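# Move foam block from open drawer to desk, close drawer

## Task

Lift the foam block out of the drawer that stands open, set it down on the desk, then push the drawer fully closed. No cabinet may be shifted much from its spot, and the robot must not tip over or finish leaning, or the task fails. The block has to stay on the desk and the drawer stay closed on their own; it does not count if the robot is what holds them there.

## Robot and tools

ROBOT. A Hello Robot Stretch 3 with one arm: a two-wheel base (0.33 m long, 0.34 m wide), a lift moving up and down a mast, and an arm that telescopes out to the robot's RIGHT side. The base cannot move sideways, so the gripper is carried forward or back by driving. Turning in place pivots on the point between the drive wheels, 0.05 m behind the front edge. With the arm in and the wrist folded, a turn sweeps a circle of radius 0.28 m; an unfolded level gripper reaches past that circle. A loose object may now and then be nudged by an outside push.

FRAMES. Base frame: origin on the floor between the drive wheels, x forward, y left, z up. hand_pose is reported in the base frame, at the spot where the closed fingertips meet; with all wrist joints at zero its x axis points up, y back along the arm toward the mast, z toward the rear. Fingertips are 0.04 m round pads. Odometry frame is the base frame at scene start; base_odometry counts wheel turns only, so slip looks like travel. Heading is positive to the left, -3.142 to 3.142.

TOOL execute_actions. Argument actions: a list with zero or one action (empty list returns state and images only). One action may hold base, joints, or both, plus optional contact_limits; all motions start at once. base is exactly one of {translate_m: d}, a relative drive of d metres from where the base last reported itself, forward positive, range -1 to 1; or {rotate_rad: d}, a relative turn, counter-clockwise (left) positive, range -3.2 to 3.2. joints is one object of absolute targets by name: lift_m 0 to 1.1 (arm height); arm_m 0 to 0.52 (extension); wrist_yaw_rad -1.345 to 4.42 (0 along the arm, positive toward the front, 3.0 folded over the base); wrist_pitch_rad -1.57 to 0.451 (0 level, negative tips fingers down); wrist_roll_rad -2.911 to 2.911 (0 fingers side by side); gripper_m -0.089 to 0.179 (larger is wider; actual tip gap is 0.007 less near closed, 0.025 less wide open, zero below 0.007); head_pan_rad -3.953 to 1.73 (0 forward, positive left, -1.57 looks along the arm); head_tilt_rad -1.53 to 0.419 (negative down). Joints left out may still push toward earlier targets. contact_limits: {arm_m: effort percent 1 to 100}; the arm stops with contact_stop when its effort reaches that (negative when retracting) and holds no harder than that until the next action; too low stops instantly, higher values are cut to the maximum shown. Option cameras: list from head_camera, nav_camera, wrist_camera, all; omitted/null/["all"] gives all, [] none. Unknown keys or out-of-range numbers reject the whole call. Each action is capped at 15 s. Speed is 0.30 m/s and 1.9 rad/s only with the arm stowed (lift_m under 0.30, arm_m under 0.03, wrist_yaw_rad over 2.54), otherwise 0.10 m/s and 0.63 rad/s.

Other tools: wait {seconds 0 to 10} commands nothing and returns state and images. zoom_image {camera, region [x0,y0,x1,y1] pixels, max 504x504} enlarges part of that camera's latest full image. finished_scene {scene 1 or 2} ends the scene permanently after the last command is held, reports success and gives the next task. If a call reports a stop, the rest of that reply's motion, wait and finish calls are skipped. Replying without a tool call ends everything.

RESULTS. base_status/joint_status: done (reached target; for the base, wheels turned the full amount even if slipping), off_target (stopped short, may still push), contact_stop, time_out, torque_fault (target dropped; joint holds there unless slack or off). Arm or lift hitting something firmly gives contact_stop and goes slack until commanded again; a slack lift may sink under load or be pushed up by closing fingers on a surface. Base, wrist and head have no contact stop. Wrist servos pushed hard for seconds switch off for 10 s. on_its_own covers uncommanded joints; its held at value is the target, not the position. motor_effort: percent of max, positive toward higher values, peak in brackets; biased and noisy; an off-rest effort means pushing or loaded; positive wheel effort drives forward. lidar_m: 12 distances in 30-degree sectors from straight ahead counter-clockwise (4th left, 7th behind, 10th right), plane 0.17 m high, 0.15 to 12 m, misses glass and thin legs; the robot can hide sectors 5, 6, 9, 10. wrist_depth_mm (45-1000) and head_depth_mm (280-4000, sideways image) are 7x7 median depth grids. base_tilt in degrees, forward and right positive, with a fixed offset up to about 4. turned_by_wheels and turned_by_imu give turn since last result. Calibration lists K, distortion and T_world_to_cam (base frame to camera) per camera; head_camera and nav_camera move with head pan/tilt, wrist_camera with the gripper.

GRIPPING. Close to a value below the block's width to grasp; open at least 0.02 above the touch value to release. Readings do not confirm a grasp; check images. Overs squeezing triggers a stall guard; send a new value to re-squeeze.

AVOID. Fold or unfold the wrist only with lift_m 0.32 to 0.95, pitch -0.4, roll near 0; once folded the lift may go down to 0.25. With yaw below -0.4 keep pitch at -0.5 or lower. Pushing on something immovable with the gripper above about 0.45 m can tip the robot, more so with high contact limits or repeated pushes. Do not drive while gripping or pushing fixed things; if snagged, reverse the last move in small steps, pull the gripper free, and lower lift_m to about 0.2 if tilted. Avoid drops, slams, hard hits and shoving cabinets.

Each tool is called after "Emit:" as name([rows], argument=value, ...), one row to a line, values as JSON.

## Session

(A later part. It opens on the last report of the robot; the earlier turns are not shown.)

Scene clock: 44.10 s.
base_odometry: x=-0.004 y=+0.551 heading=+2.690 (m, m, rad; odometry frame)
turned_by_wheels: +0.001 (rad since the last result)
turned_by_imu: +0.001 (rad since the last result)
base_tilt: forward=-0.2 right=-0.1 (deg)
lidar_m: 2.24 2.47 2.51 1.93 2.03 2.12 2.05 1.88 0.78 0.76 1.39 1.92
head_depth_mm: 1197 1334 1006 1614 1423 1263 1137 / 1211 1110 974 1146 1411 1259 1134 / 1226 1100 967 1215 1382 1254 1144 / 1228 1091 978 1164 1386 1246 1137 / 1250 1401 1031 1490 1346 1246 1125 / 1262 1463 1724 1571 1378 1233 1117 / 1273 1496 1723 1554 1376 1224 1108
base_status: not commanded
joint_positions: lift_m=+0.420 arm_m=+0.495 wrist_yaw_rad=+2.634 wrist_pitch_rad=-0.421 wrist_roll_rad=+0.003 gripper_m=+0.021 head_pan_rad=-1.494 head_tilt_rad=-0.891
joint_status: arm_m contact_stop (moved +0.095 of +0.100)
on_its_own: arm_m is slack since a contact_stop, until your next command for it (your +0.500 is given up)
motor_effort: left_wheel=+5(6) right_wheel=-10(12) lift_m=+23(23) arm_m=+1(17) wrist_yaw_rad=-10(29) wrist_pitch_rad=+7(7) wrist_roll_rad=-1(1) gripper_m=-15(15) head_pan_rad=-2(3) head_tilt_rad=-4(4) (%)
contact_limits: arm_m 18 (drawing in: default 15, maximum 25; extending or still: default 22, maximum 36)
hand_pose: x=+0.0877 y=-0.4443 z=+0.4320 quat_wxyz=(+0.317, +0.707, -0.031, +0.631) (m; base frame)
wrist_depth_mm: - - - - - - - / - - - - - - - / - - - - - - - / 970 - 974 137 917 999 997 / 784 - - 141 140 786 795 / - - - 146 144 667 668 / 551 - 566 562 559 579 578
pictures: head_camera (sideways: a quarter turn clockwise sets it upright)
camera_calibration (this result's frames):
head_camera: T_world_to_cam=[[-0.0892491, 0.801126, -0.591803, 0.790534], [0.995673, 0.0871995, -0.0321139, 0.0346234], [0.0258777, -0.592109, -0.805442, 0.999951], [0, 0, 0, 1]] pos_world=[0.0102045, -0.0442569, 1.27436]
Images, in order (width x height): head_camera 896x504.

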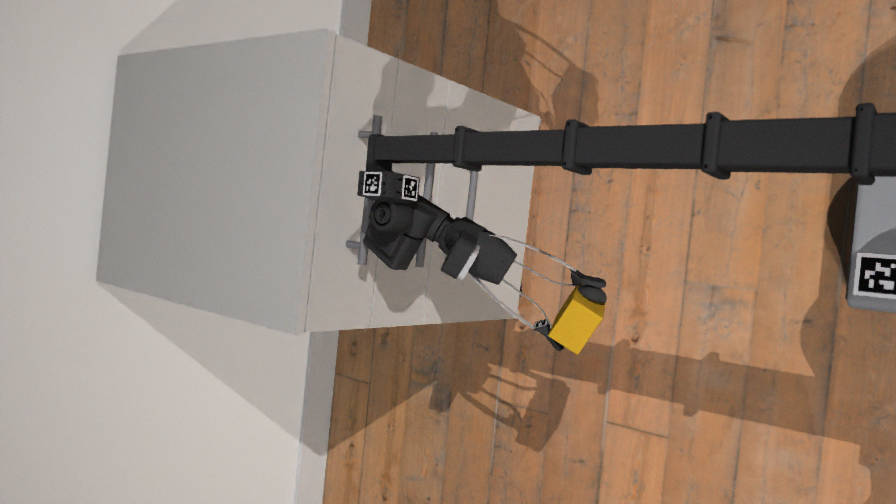

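Emit:
execute_actions([
  {"joints":{"arm_m":0.43}},
], cameras=[])

Emit:
execute_actions([
  {"base":{"translate_m":0.3},"joints":{"arm_m":0.01,"lift_m":0.29,"wrist_yaw_rad":2.6,"head_pan_rad":-1.9}},
], cameras=["head_camera"])

Emit:
execute_actions([
  {"base":{"translate_m":0.75},"joints":{"head_pan_rad":0,"head_tilt_rad":-0.8}},
], cameras=["head_camera"])

Emit:
execute_actions([
  {"base":{"translate_m":0.38},"joints":{"lift_m":0.75}},
], cameras=[])

Emit:
execute_actions([
  {"base":{"rotate_rad":1.5},"joints":{"lift_m":0.93,"head_pan_rad":-1.4,"wrist_yaw_rad":1.2,"arm_m":0.08}},
])

Scene clock: 46.33 s.
base_odometry: x=-0.004 y=+0.551 heading=+2.690 (m, m, rad; odometry frame)
turned_by_wheels: +0.000 (rad since the last result)
turned_by_imu: -0.001 (rad since the last result)
base_tilt: forward=-0.3 right=-0.1 (deg)
lidar_m: 2.24 2.48 2.51 1.94 2.03 2.12 2.05 1.88 0.78 0.76 1.39 1.92
head_depth_mm: 1205 1327 1003 1609 1417 1268 1137 / 1211 1112 973 1150 1403 1261 1134 / 1220 1101 971 1215 1371 1245 1144 / 1226 1095 982 1150 1371 1253 1136 / 1251 1394 1030 1493 1391 1240 1126 / 1263 1482 1729 1573 1386 1236 1111 / 1266 1488 1730 1561 1366 1231 1111
base_status: not commanded
joint_positions: lift_m=+0.420 arm_m=+0.430 wrist_yaw_rad=+2.622 wrist_pitch_rad=-0.421 wrist_roll_rad=+0.003 gripper_m=+0.021 head_pan_rad=-1.494 head_tilt_rad=-0.891
joint_status: all done
motor_effort: left_wheel=+0(4) right_wheel=+0(9) lift_m=+23(23) arm_m=-1(1) wrist_yaw_rad=+0(10) wrist_pitch_rad=+7(7) wrist_roll_rad=-2(1) gripper_m=-15(15) head_pan_rad=-3(4) head_tilt_rad=-5(3) (%)
hand_pose: x=+0.0901 y=-0.3809 z=+0.4320 quat_wxyz=(+0.321, +0.707, -0.035, +0.629) (m; base frame)
wrist_depth_mm: - - - - - - - / - - - - - - - / - - - - - - - / 979 - 975 137 914 974 979 / 845 - - 142 140 787 778 / - - - 146 144 670 663 / - - 555 565 556 581 572
pictures: none
No camera images: the call's "cameras" was empty. Leave "cameras" out to get every camera's image.

Scene clock: 50.87 s.
base_odometry: x=-0.274 y=+0.682 heading=+2.689 (m, m, rad; odometry frame)
turned_by_wheels: +0.000 (rad since the last result)
turned_by_imu: +0.000 (rad since the last result)
base_tilt: forward=-0.3 right=-0.2 (deg)
lidar_m: 1.94 2.23 2.43 1.94 2.02 2.43 2.35 1.88 0.79 0.78 1.40 1.92
head_depth_mm: 1448 1730 1890 1610 1417 1260 1139 / 1396 1505 1132 1567 1414 1255 1129 / 1309 1105 1056 1364 1399 1250 1160 / 1269 1090 1013 1281 1392 1250 - / 1241 1085 1011 1298 1382 1237 - / 1215 1345 1666 1572 1387 1233 1113 / 1196 1379 1623 1574 1370 1237 1108
base_status: done
joint_positions: lift_m=+0.290 arm_m=+0.010 wrist_yaw_rad=+2.601 wrist_pitch_rad=-0.421 wrist_roll_rad=+0.003 gripper_m=+0.021 head_pan_rad=-1.893 head_tilt_rad=-0.891
joint_status: all done
motor_effort: left_wheel=-1(6) right_wheel=+1(5) lift_m=+21(22) arm_m=-1(2) wrist_yaw_rad=-1(1) wrist_pitch_rad=+7(7) wrist_roll_rad=-1(1) gripper_m=-16(14) head_pan_rad=-3(36) head_tilt_rad=-4(4) (%)
hand_pose: x=+0.0940 y=+0.0368 z=+0.3021 quat_wxyz=(+0.327, +0.706, -0.042, +0.626) (m; base frame)
wrist_depth_mm: - - - - - - - / - - - - - - - / 971 975 939 - 945 - 965 / 748 713 738 137 676 748 744 / 617 596 629 142 141 594 597 / - 526 487 146 144 501 497 / - - - 418 426 431 433
pictures: head_camera (sideways: a quarter turn clockwise sets it upright)
camera_calibration (this result's frames):
head_camera: T_world_to_cam=[[0.229555, 0.772705, -0.591803, 0.78859], [0.951118, -0.307154, -0.0321139, 0.0348951], [-0.206589, -0.555503, -0.805442, 1.00137], [0, 0, 0, 1]] pos_world=[-0.00734226, -0.0423654, 1.27436]
Images, in order (width x height): head_camera 896x504.

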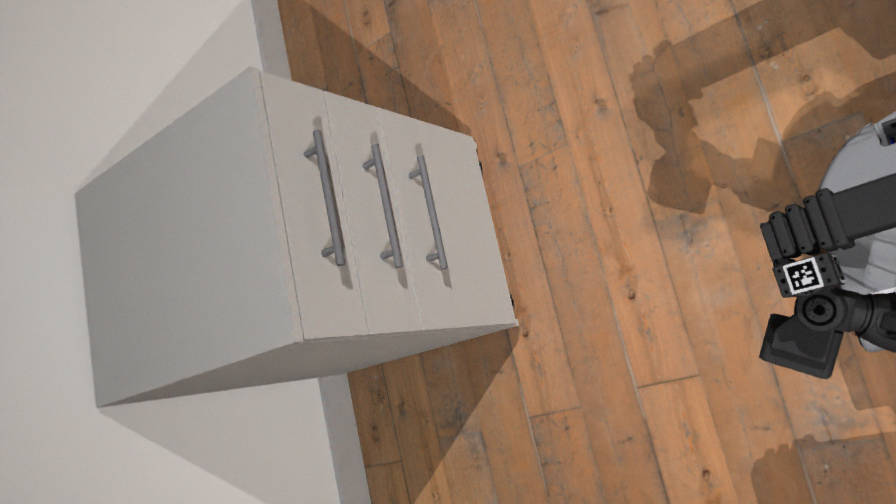

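Scene clock: 55.07 s.
base_odometry: x=-0.949 y=+1.009 heading=+2.689 (m, m, rad; odometry frame)
turned_by_wheels: +0.000 (rad since the last result)
turned_by_imu: +0.002 (rad since the last result)
base_tilt: forward=-0.4 right=-0.1 (deg)
lidar_m: 1.20 1.73 1.72 2.41 2.43 3.19 3.10 1.18 1.28 1.35 1.40 1.57
head_depth_mm: 1427 1164 1937 1749 1495 1303 1154 / 1424 1151 1918 1732 1494 1300 1151 / 1423 1139 1911 1715 1475 1290 1155 / 1424 1134 1894 1711 1473 1286 1144 / 1419 1117 1887 1677 1474 1278 1143 / 1406 1112 1871 1656 1456 1277 1136 / 1485 1142 1910 1674 1450 1269 1132
base_status: done
joint_positions: lift_m=+0.290 arm_m=+0.010 wrist_yaw_rad=+2.601 wrist_pitch_rad=-0.421 wrist_roll_rad=+0.003 gripper_m=+0.021 head_pan_rad=-0.007 head_tilt_rad=-0.802
joint_status: all done
motor_effort: left_wheel=-1(6) right_wheel=+0(7) lift_m=+21(21) arm_m=-2(2) wrist_yaw_rad=-1(1) wrist_pitch_rad=+7(7) wrist_roll_rad=-1(1) gripper_m=-15(15) head_pan_rad=+5(49) head_tilt_rad=+0(10) (%)
hand_pose: x=+0.0940 y=+0.0368 z=+0.3021 quat_wxyz=(+0.327, +0.706, -0.042, +0.626) (m; base frame)
wrist_depth_mm: - - - - - - - / - - - - - - - / 964 963 965 984 991 998 962 / 736 745 749 137 673 734 740 / 624 590 628 141 141 593 605 / - 521 498 145 144 507 511 / - - - 422 422 437 439
pictures: head_camera (sideways: a quarter turn clockwise sets it upright)
camera_calibration (this result's frames):
head_camera: T_world_to_cam=[[-0.750456, -0.021848, -0.660559, 0.884152], [-0.000156685, 0.999459, -0.0328791, 0.0416979], [0.66092, -0.0245708, -0.750054, 0.924057], [0, 0, 0, 1]] pos_world=[0.0527957, 0.000346392, 1.2785]
Images, in order (width x height): head_camera 896x504.

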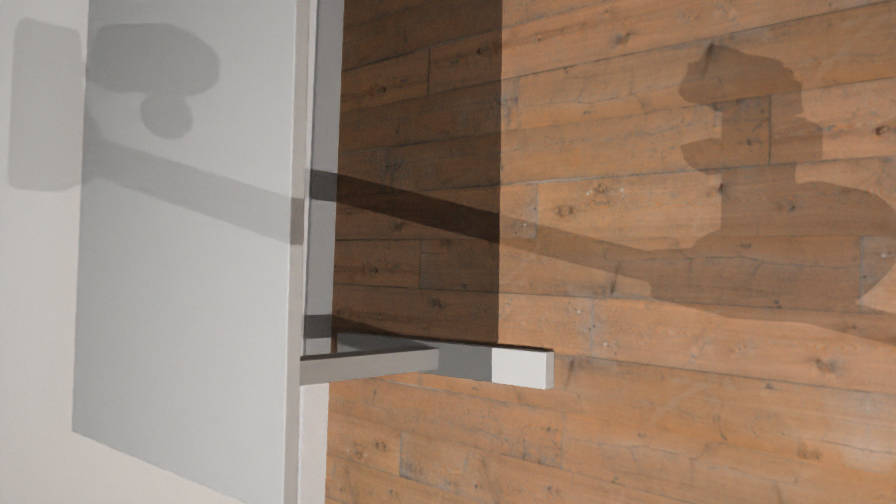

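Scene clock: 60.47 s.
base_odometry: x=-1.290 y=+1.175 heading=+2.689 (m, m, rad; odometry frame)
turned_by_wheels: +0.000 (rad since the last result)
turned_by_imu: +0.001 (rad since the last result)
base_tilt: forward=-0.3 right=-0.1 (deg)
lidar_m: 0.83 0.84 1.54 2.41 2.43 2.78 3.46 1.49 1.40 1.35 1.31 1.32
head_depth_mm: 1126 1162 923 769 1476 1314 1152 / 1125 1153 918 764 1456 1297 1150 / 1128 1140 910 760 1446 1288 1153 / 1128 1127 903 754 1438 1300 1143 / 1130 1121 896 750 1435 1284 1147 / 1130 1108 891 745 1388 1256 1132 / 1133 1104 886 740 1443 1269 1134
base_status: done
joint_positions: lift_m=+0.750 arm_m=+0.010 wrist_yaw_rad=+2.601 wrist_pitch_rad=-0.421 wrist_roll_rad=+0.003 gripper_m=+0.021 head_pan_rad=-0.007 head_tilt_rad=-0.802
joint_status: all done
motor_effort: left_wheel=-1(5) right_wheel=+1(7) lift_m=+26(27) arm_m=-1(1) wrist_yaw_rad=+0(0) wrist_pitch_rad=+7(7) wrist_roll_rad=-1(1) gripper_m=-15(15) head_pan_rad=+5(5) head_tilt_rad=+1(0) (%)
hand_pose: x=+0.0940 y=+0.0368 z=+0.7618 quat_wxyz=(+0.327, +0.706, -0.042, +0.626) (m; base frame)
wrist_depth_mm: - - - - - - 961 / - - - - - 521 531 / - - - - - - 391 / - - - 137 - - - / - - - 141 141 - - / - - - 146 145 - - / 878 - 927 913 929 906 898
pictures: none
No camera images: the call's "cameras" was empty. Leave "cameras" out to get every camera's image.

Scene clock: 63.83 s.
base_odometry: x=-1.290 y=+1.175 heading=-2.094 (m, m, rad; odometry frame)
turned_by_wheels: +1.500 (rad since the last result)
turned_by_imu: +1.500 (rad since the last result)
base_tilt: forward=-0.3 right=-0.1 (deg)
lidar_m: 1.80 2.32 2.57 3.47 1.52 1.43 1.35 1.31 1.35 1.28 0.83 1.54
head_depth_mm: 1106 1164 977 - 1443 1303 1159 / 1117 1154 969 - 1432 1295 1156 / 1132 1141 907 789 1421 1293 1148 / 1140 1131 928 - 1414 1286 1142 / 1150 1120 926 - 1405 1264 1145 / 1165 1154 890 712 1444 1266 1138 / 1179 1367 971 414 1422 1273 1129
base_status: done
joint_positions: lift_m=+0.930 arm_m=+0.080 wrist_yaw_rad=+1.202 wrist_pitch_rad=-0.421 wrist_roll_rad=+0.002 gripper_m=+0.021 head_pan_rad=-1.393 head_tilt_rad=-0.802
joint_status: all done
motor_effort: left_wheel=-1(5) right_wheel=+2(8) lift_m=+27(29) arm_m=+3(1) wrist_yaw_rad=-1(2) wrist_pitch_rad=+7(7) wrist_roll_rad=-1(1) gripper_m=-14(15) head_pan_rad=-3(48) head_tilt_rad=+1(0) (%)
hand_pose: x=+0.1875 y=-0.3057 z=+0.9418 quat_wxyz=(+0.654, +0.513, -0.487, +0.268) (m; base frame)
wrist_depth_mm: - - - - - - 848 / - - - - - - 859 / - - - - - - 914 / - - - 137 - - 601 / - - - 141 141 480 488 / - - - 146 144 405 400 / - - - - - 354 348
pictures: head_camera (sideways: a quarter turn clockwise sets it upright), nav_camera (sideways: a quarter turn counterclockwise sets it upright), wrist_camera
camera_calibration (this result's frames):
head_camera: T_world_to_cam=[[-0.159422, 0.733607, -0.66061, 0.880613], [0.982399, 0.18388, -0.0328796, 0.0357049], [0.0973522, -0.654224, -0.750009, 0.927436], [0, 0, 0, 1]] pos_world=[0.0150247, -0.0458378, 1.2785]
nav_camera: T_world_to_cam=[[0.160194, -0.701757, 0.694172, -0.864072], [-0.984677, -0.162712, 0.0627441, -0.0199653], [0.0689188, -0.693586, -0.717069, 0.894774], [0, 0, 0, 1]] pos_world=[0.0570931, 0.0109853, 1.24268]
wrist_camera: T_world_to_cam=[[-0.289553, -0.957123, 0.00867285, -0.233992], [-0.551127, 0.159308, -0.819073, 0.955998], [0.782572, -0.241945, -0.573624, 0.48717], [0, 0, 0, 1]] pos_world=[0.077877, -0.258388, 1.06451]
Images, in order (width x height): head_camera 896x504, nav_camera 672x504, wrist_camera 644x364.

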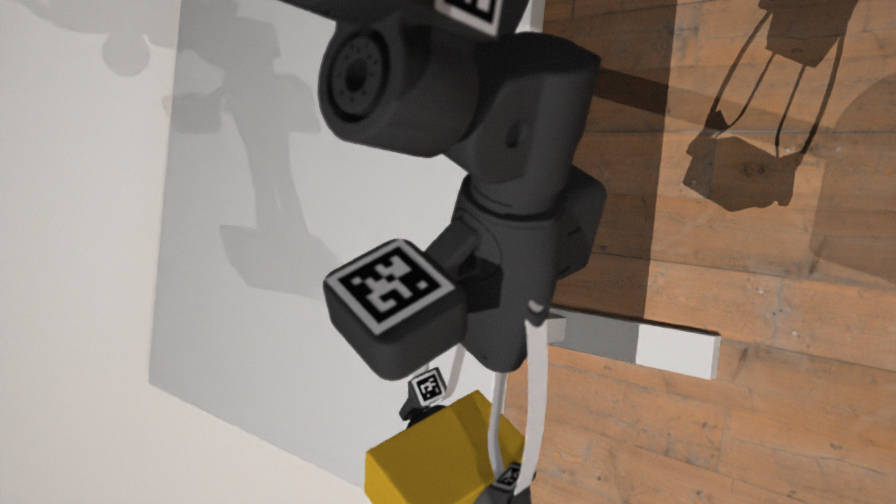

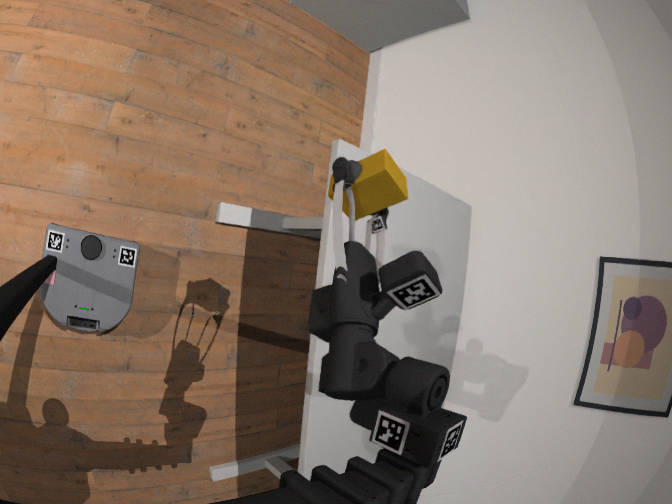

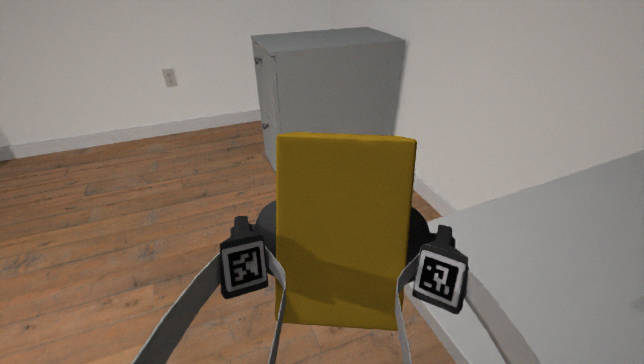

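Desk height about .71, edge about .46 away.

Emit:
execute_actions([
  {"joints":{"wrist_yaw_rad":0,"wrist_pitch_rad":-1.55,"arm_m":0.47,"lift_m":0.91}},
], cameras=["head_camera"])

Scene clock: 68.03 s.
base_odometry: x=-1.290 y=+1.175 heading=-2.094 (m, m, rad; odometry frame)
turned_by_wheels: +0.000 (rad since the last result)
turned_by_imu: +0.000 (rad since the last result)
base_tilt: forward=-0.3 right=-0.1 (deg)
lidar_m: 1.79 2.31 2.58 3.48 1.52 1.43 1.35 1.31 1.35 1.28 0.83 1.54
head_depth_mm: - 1102 926 769 1434 1301 1153 / 1099 - 893 747 1447 1293 1149 / 1128 1141 910 741 1452 1290 1150 / 1141 1130 901 755 1466 1282 1144 / 1152 1120 900 749 1418 1270 1139 / 1163 1156 890 747 1455 1278 1136 / 1181 1357 969 757 1451 1267 1131
base_status: not commanded
joint_positions: lift_m=+0.910 arm_m=+0.470 wrist_yaw_rad=+0.000 wrist_pitch_rad=-1.543 wrist_roll_rad=+0.001 gripper_m=+0.021 head_pan_rad=-1.393 head_tilt_rad=-0.802
joint_status: all done
motor_effort: left_wheel=-2(2) right_wheel=+2(2) lift_m=+21(26) arm_m=+3(2) wrist_yaw_rad=+0(3) wrist_pitch_rad=-2(6) wrist_roll_rad=+0(1) gripper_m=-15(16) head_pan_rad=-4(3) head_tilt_rad=+0(0) (%)
hand_pose: x=-0.0216 y=-0.5976 z=+0.7920 quat_wxyz=(+0.506, +0.493, -0.507, -0.494) (m; base frame)
wrist_depth_mm: 230 226 223 219 215 211 209 / 236 232 230 225 222 218 215 / 243 241 235 227 226 224 221 / 252 246 245 137 230 231 227 / 262 255 250 141 140 236 234 / 265 263 259 146 145 245 239 / 279 272 268 261 254 252 248
pictures: head_camera (sideways: a quarter turn clockwise sets it upright)
camera_calibration (this result's frames):
head_camera: T_world_to_cam=[[-0.159257, 0.733643, -0.66061, 0.880612], [0.98244, 0.183659, -0.0328796, 0.0357047], [0.097205, -0.654246, -0.750009, 0.927437], [0, 0, 0, 1]] pos_world=[0.0150144, -0.0458398, 1.2785]
Images, in order (width x height): head_camera 896x504.

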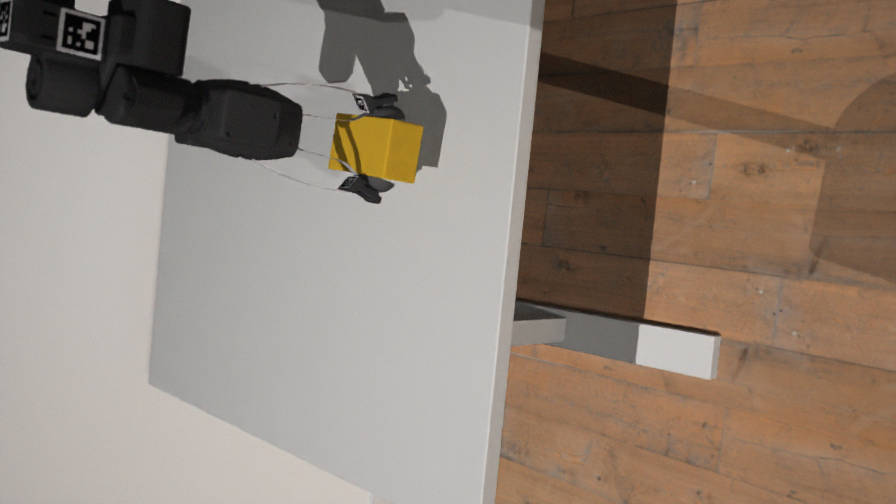

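Emit:
execute_actions([
  {"joints":{"lift_m":0.861}},
], cameras=[])

Emit:
execute_actions([
  {"joints":{"gripper_m":0.12}},
], cameras=["wrist_camera"])

Emit:
finished_scene(scene=1)

Scene clock: 69.60 s.
base_odometry: x=-1.290 y=+1.175 heading=-2.094 (m, m, rad; odometry frame)
turned_by_wheels: +0.000 (rad since the last result)
turned_by_imu: +0.000 (rad since the last result)
base_tilt: forward=-0.3 right=+0.0 (deg)
lidar_m: 1.79 2.31 2.57 3.47 1.52 1.43 1.35 1.31 1.35 1.28 0.83 1.54
head_depth_mm: 1076 - 923 767 1434 1303 1158 / 1097 - 869 744 1454 1297 1152 / 1123 1145 897 737 1450 1290 1153 / 1136 1131 907 753 1471 1283 1143 / 1156 1119 899 749 1410 1269 1137 / 1166 1152 892 746 1459 1269 1137 / 1179 1363 971 758 1447 1269 1128
base_status: not commanded
joint_positions: lift_m=+0.861 arm_m=+0.470 wrist_yaw_rad=+0.000 wrist_pitch_rad=-1.544 wrist_roll_rad=+0.001 gripper_m=+0.021 head_pan_rad=-1.393 head_tilt_rad=-0.802
joint_status: all done
motor_effort: left_wheel=-2(2) right_wheel=+2(2) lift_m=+21(20) arm_m=+3(3) wrist_yaw_rad=+0(0) wrist_pitch_rad=-2(2) wrist_roll_rad=-1(1) gripper_m=-15(15) head_pan_rad=-3(4) head_tilt_rad=+0(1) (%)
hand_pose: x=-0.0216 y=-0.5976 z=+0.7431 quat_wxyz=(+0.506, +0.493, -0.507, -0.494) (m; base frame)
wrist_depth_mm: 180 178 177 173 170 167 164 / 186 183 180 178 175 172 169 / 191 189 185 180 178 175 174 / 198 194 191 137 181 182 178 / 205 200 197 141 141 186 184 / 212 207 203 146 144 193 188 / 219 214 209 206 202 198 195
pictures: none
No camera images: the call's "cameras" was empty. Leave "cameras" out to get every camera's image.

Scene clock: 71.10 s.
base_odometry: x=-1.290 y=+1.175 heading=-2.094 (m, m, rad; odometry frame)
turned_by_wheels: +0.000 (rad since the last result)
turned_by_imu: +0.000 (rad since the last result)
base_tilt: forward=-0.3 right=-0.1 (deg)
lidar_m: 1.79 2.32 2.57 3.46 1.52 1.43 1.35 1.31 1.35 1.28 0.83 1.53
head_depth_mm: 1076 - 926 768 1433 1304 1162 / 1100 - 871 746 1457 1294 1152 / 1128 1141 909 740 1449 1300 1147 / 1139 1125 904 754 1471 1287 1139 / 1152 1116 896 750 1410 1269 1138 / 1166 1143 889 745 1457 1272 1136 / 1176 1363 970 758 1454 1273 1131
base_status: not commanded
joint_positions: lift_m=+0.861 arm_m=+0.470 wrist_yaw_rad=+0.000 wrist_pitch_rad=-1.544 wrist_roll_rad=+0.001 gripper_m=+0.120 head_pan_rad=-1.393 head_tilt_rad=-0.802
joint_status: all done
motor_effort: left_wheel=-2(2) right_wheel=+1(2) lift_m=+21(21) arm_m=+2(3) wrist_yaw_rad=+0(1) wrist_pitch_rad=-2(2) wrist_roll_rad=-1(1) gripper_m=+0(82) head_pan_rad=-3(3) head_tilt_rad=+0(0) (%)
hand_pose: x=-0.0216 y=-0.5976 z=+0.7431 quat_wxyz=(+0.506, +0.493, -0.507, -0.494) (m; base frame)
wrist_depth_mm: 180 178 176 173 169 167 166 / 186 184 180 178 175 172 169 / 192 190 185 180 179 176 173 / 198 194 191 141 182 181 178 / 205 201 196 146 186 185 184 / 210 209 205 150 193 - 189 / 217 214 209 205 202 199 194
pictures: wrist_camera
camera_calibration (this result's frames):
wrist_camera: T_world_to_cam=[[-0.997175, -0.0398968, -0.0636395, 0.014327], [-0.0496672, 0.985834, 0.160203, 0.501492], [0.0563464, 0.162911, -0.98503, 0.99811], [0, 0, 0, 1]] pos_world=[-0.0170456, -0.65642, 0.90374]
Images, in order (width x height): wrist_camera 644x364.

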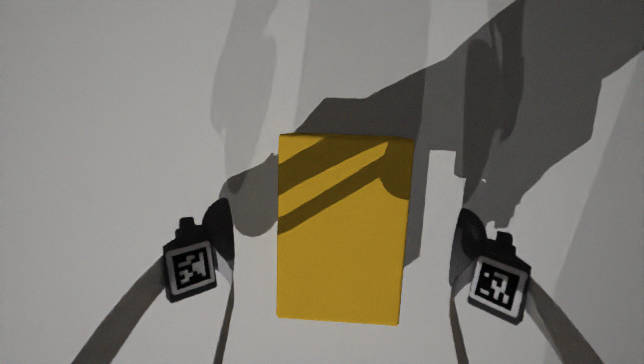

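The scene is finished: the task was done.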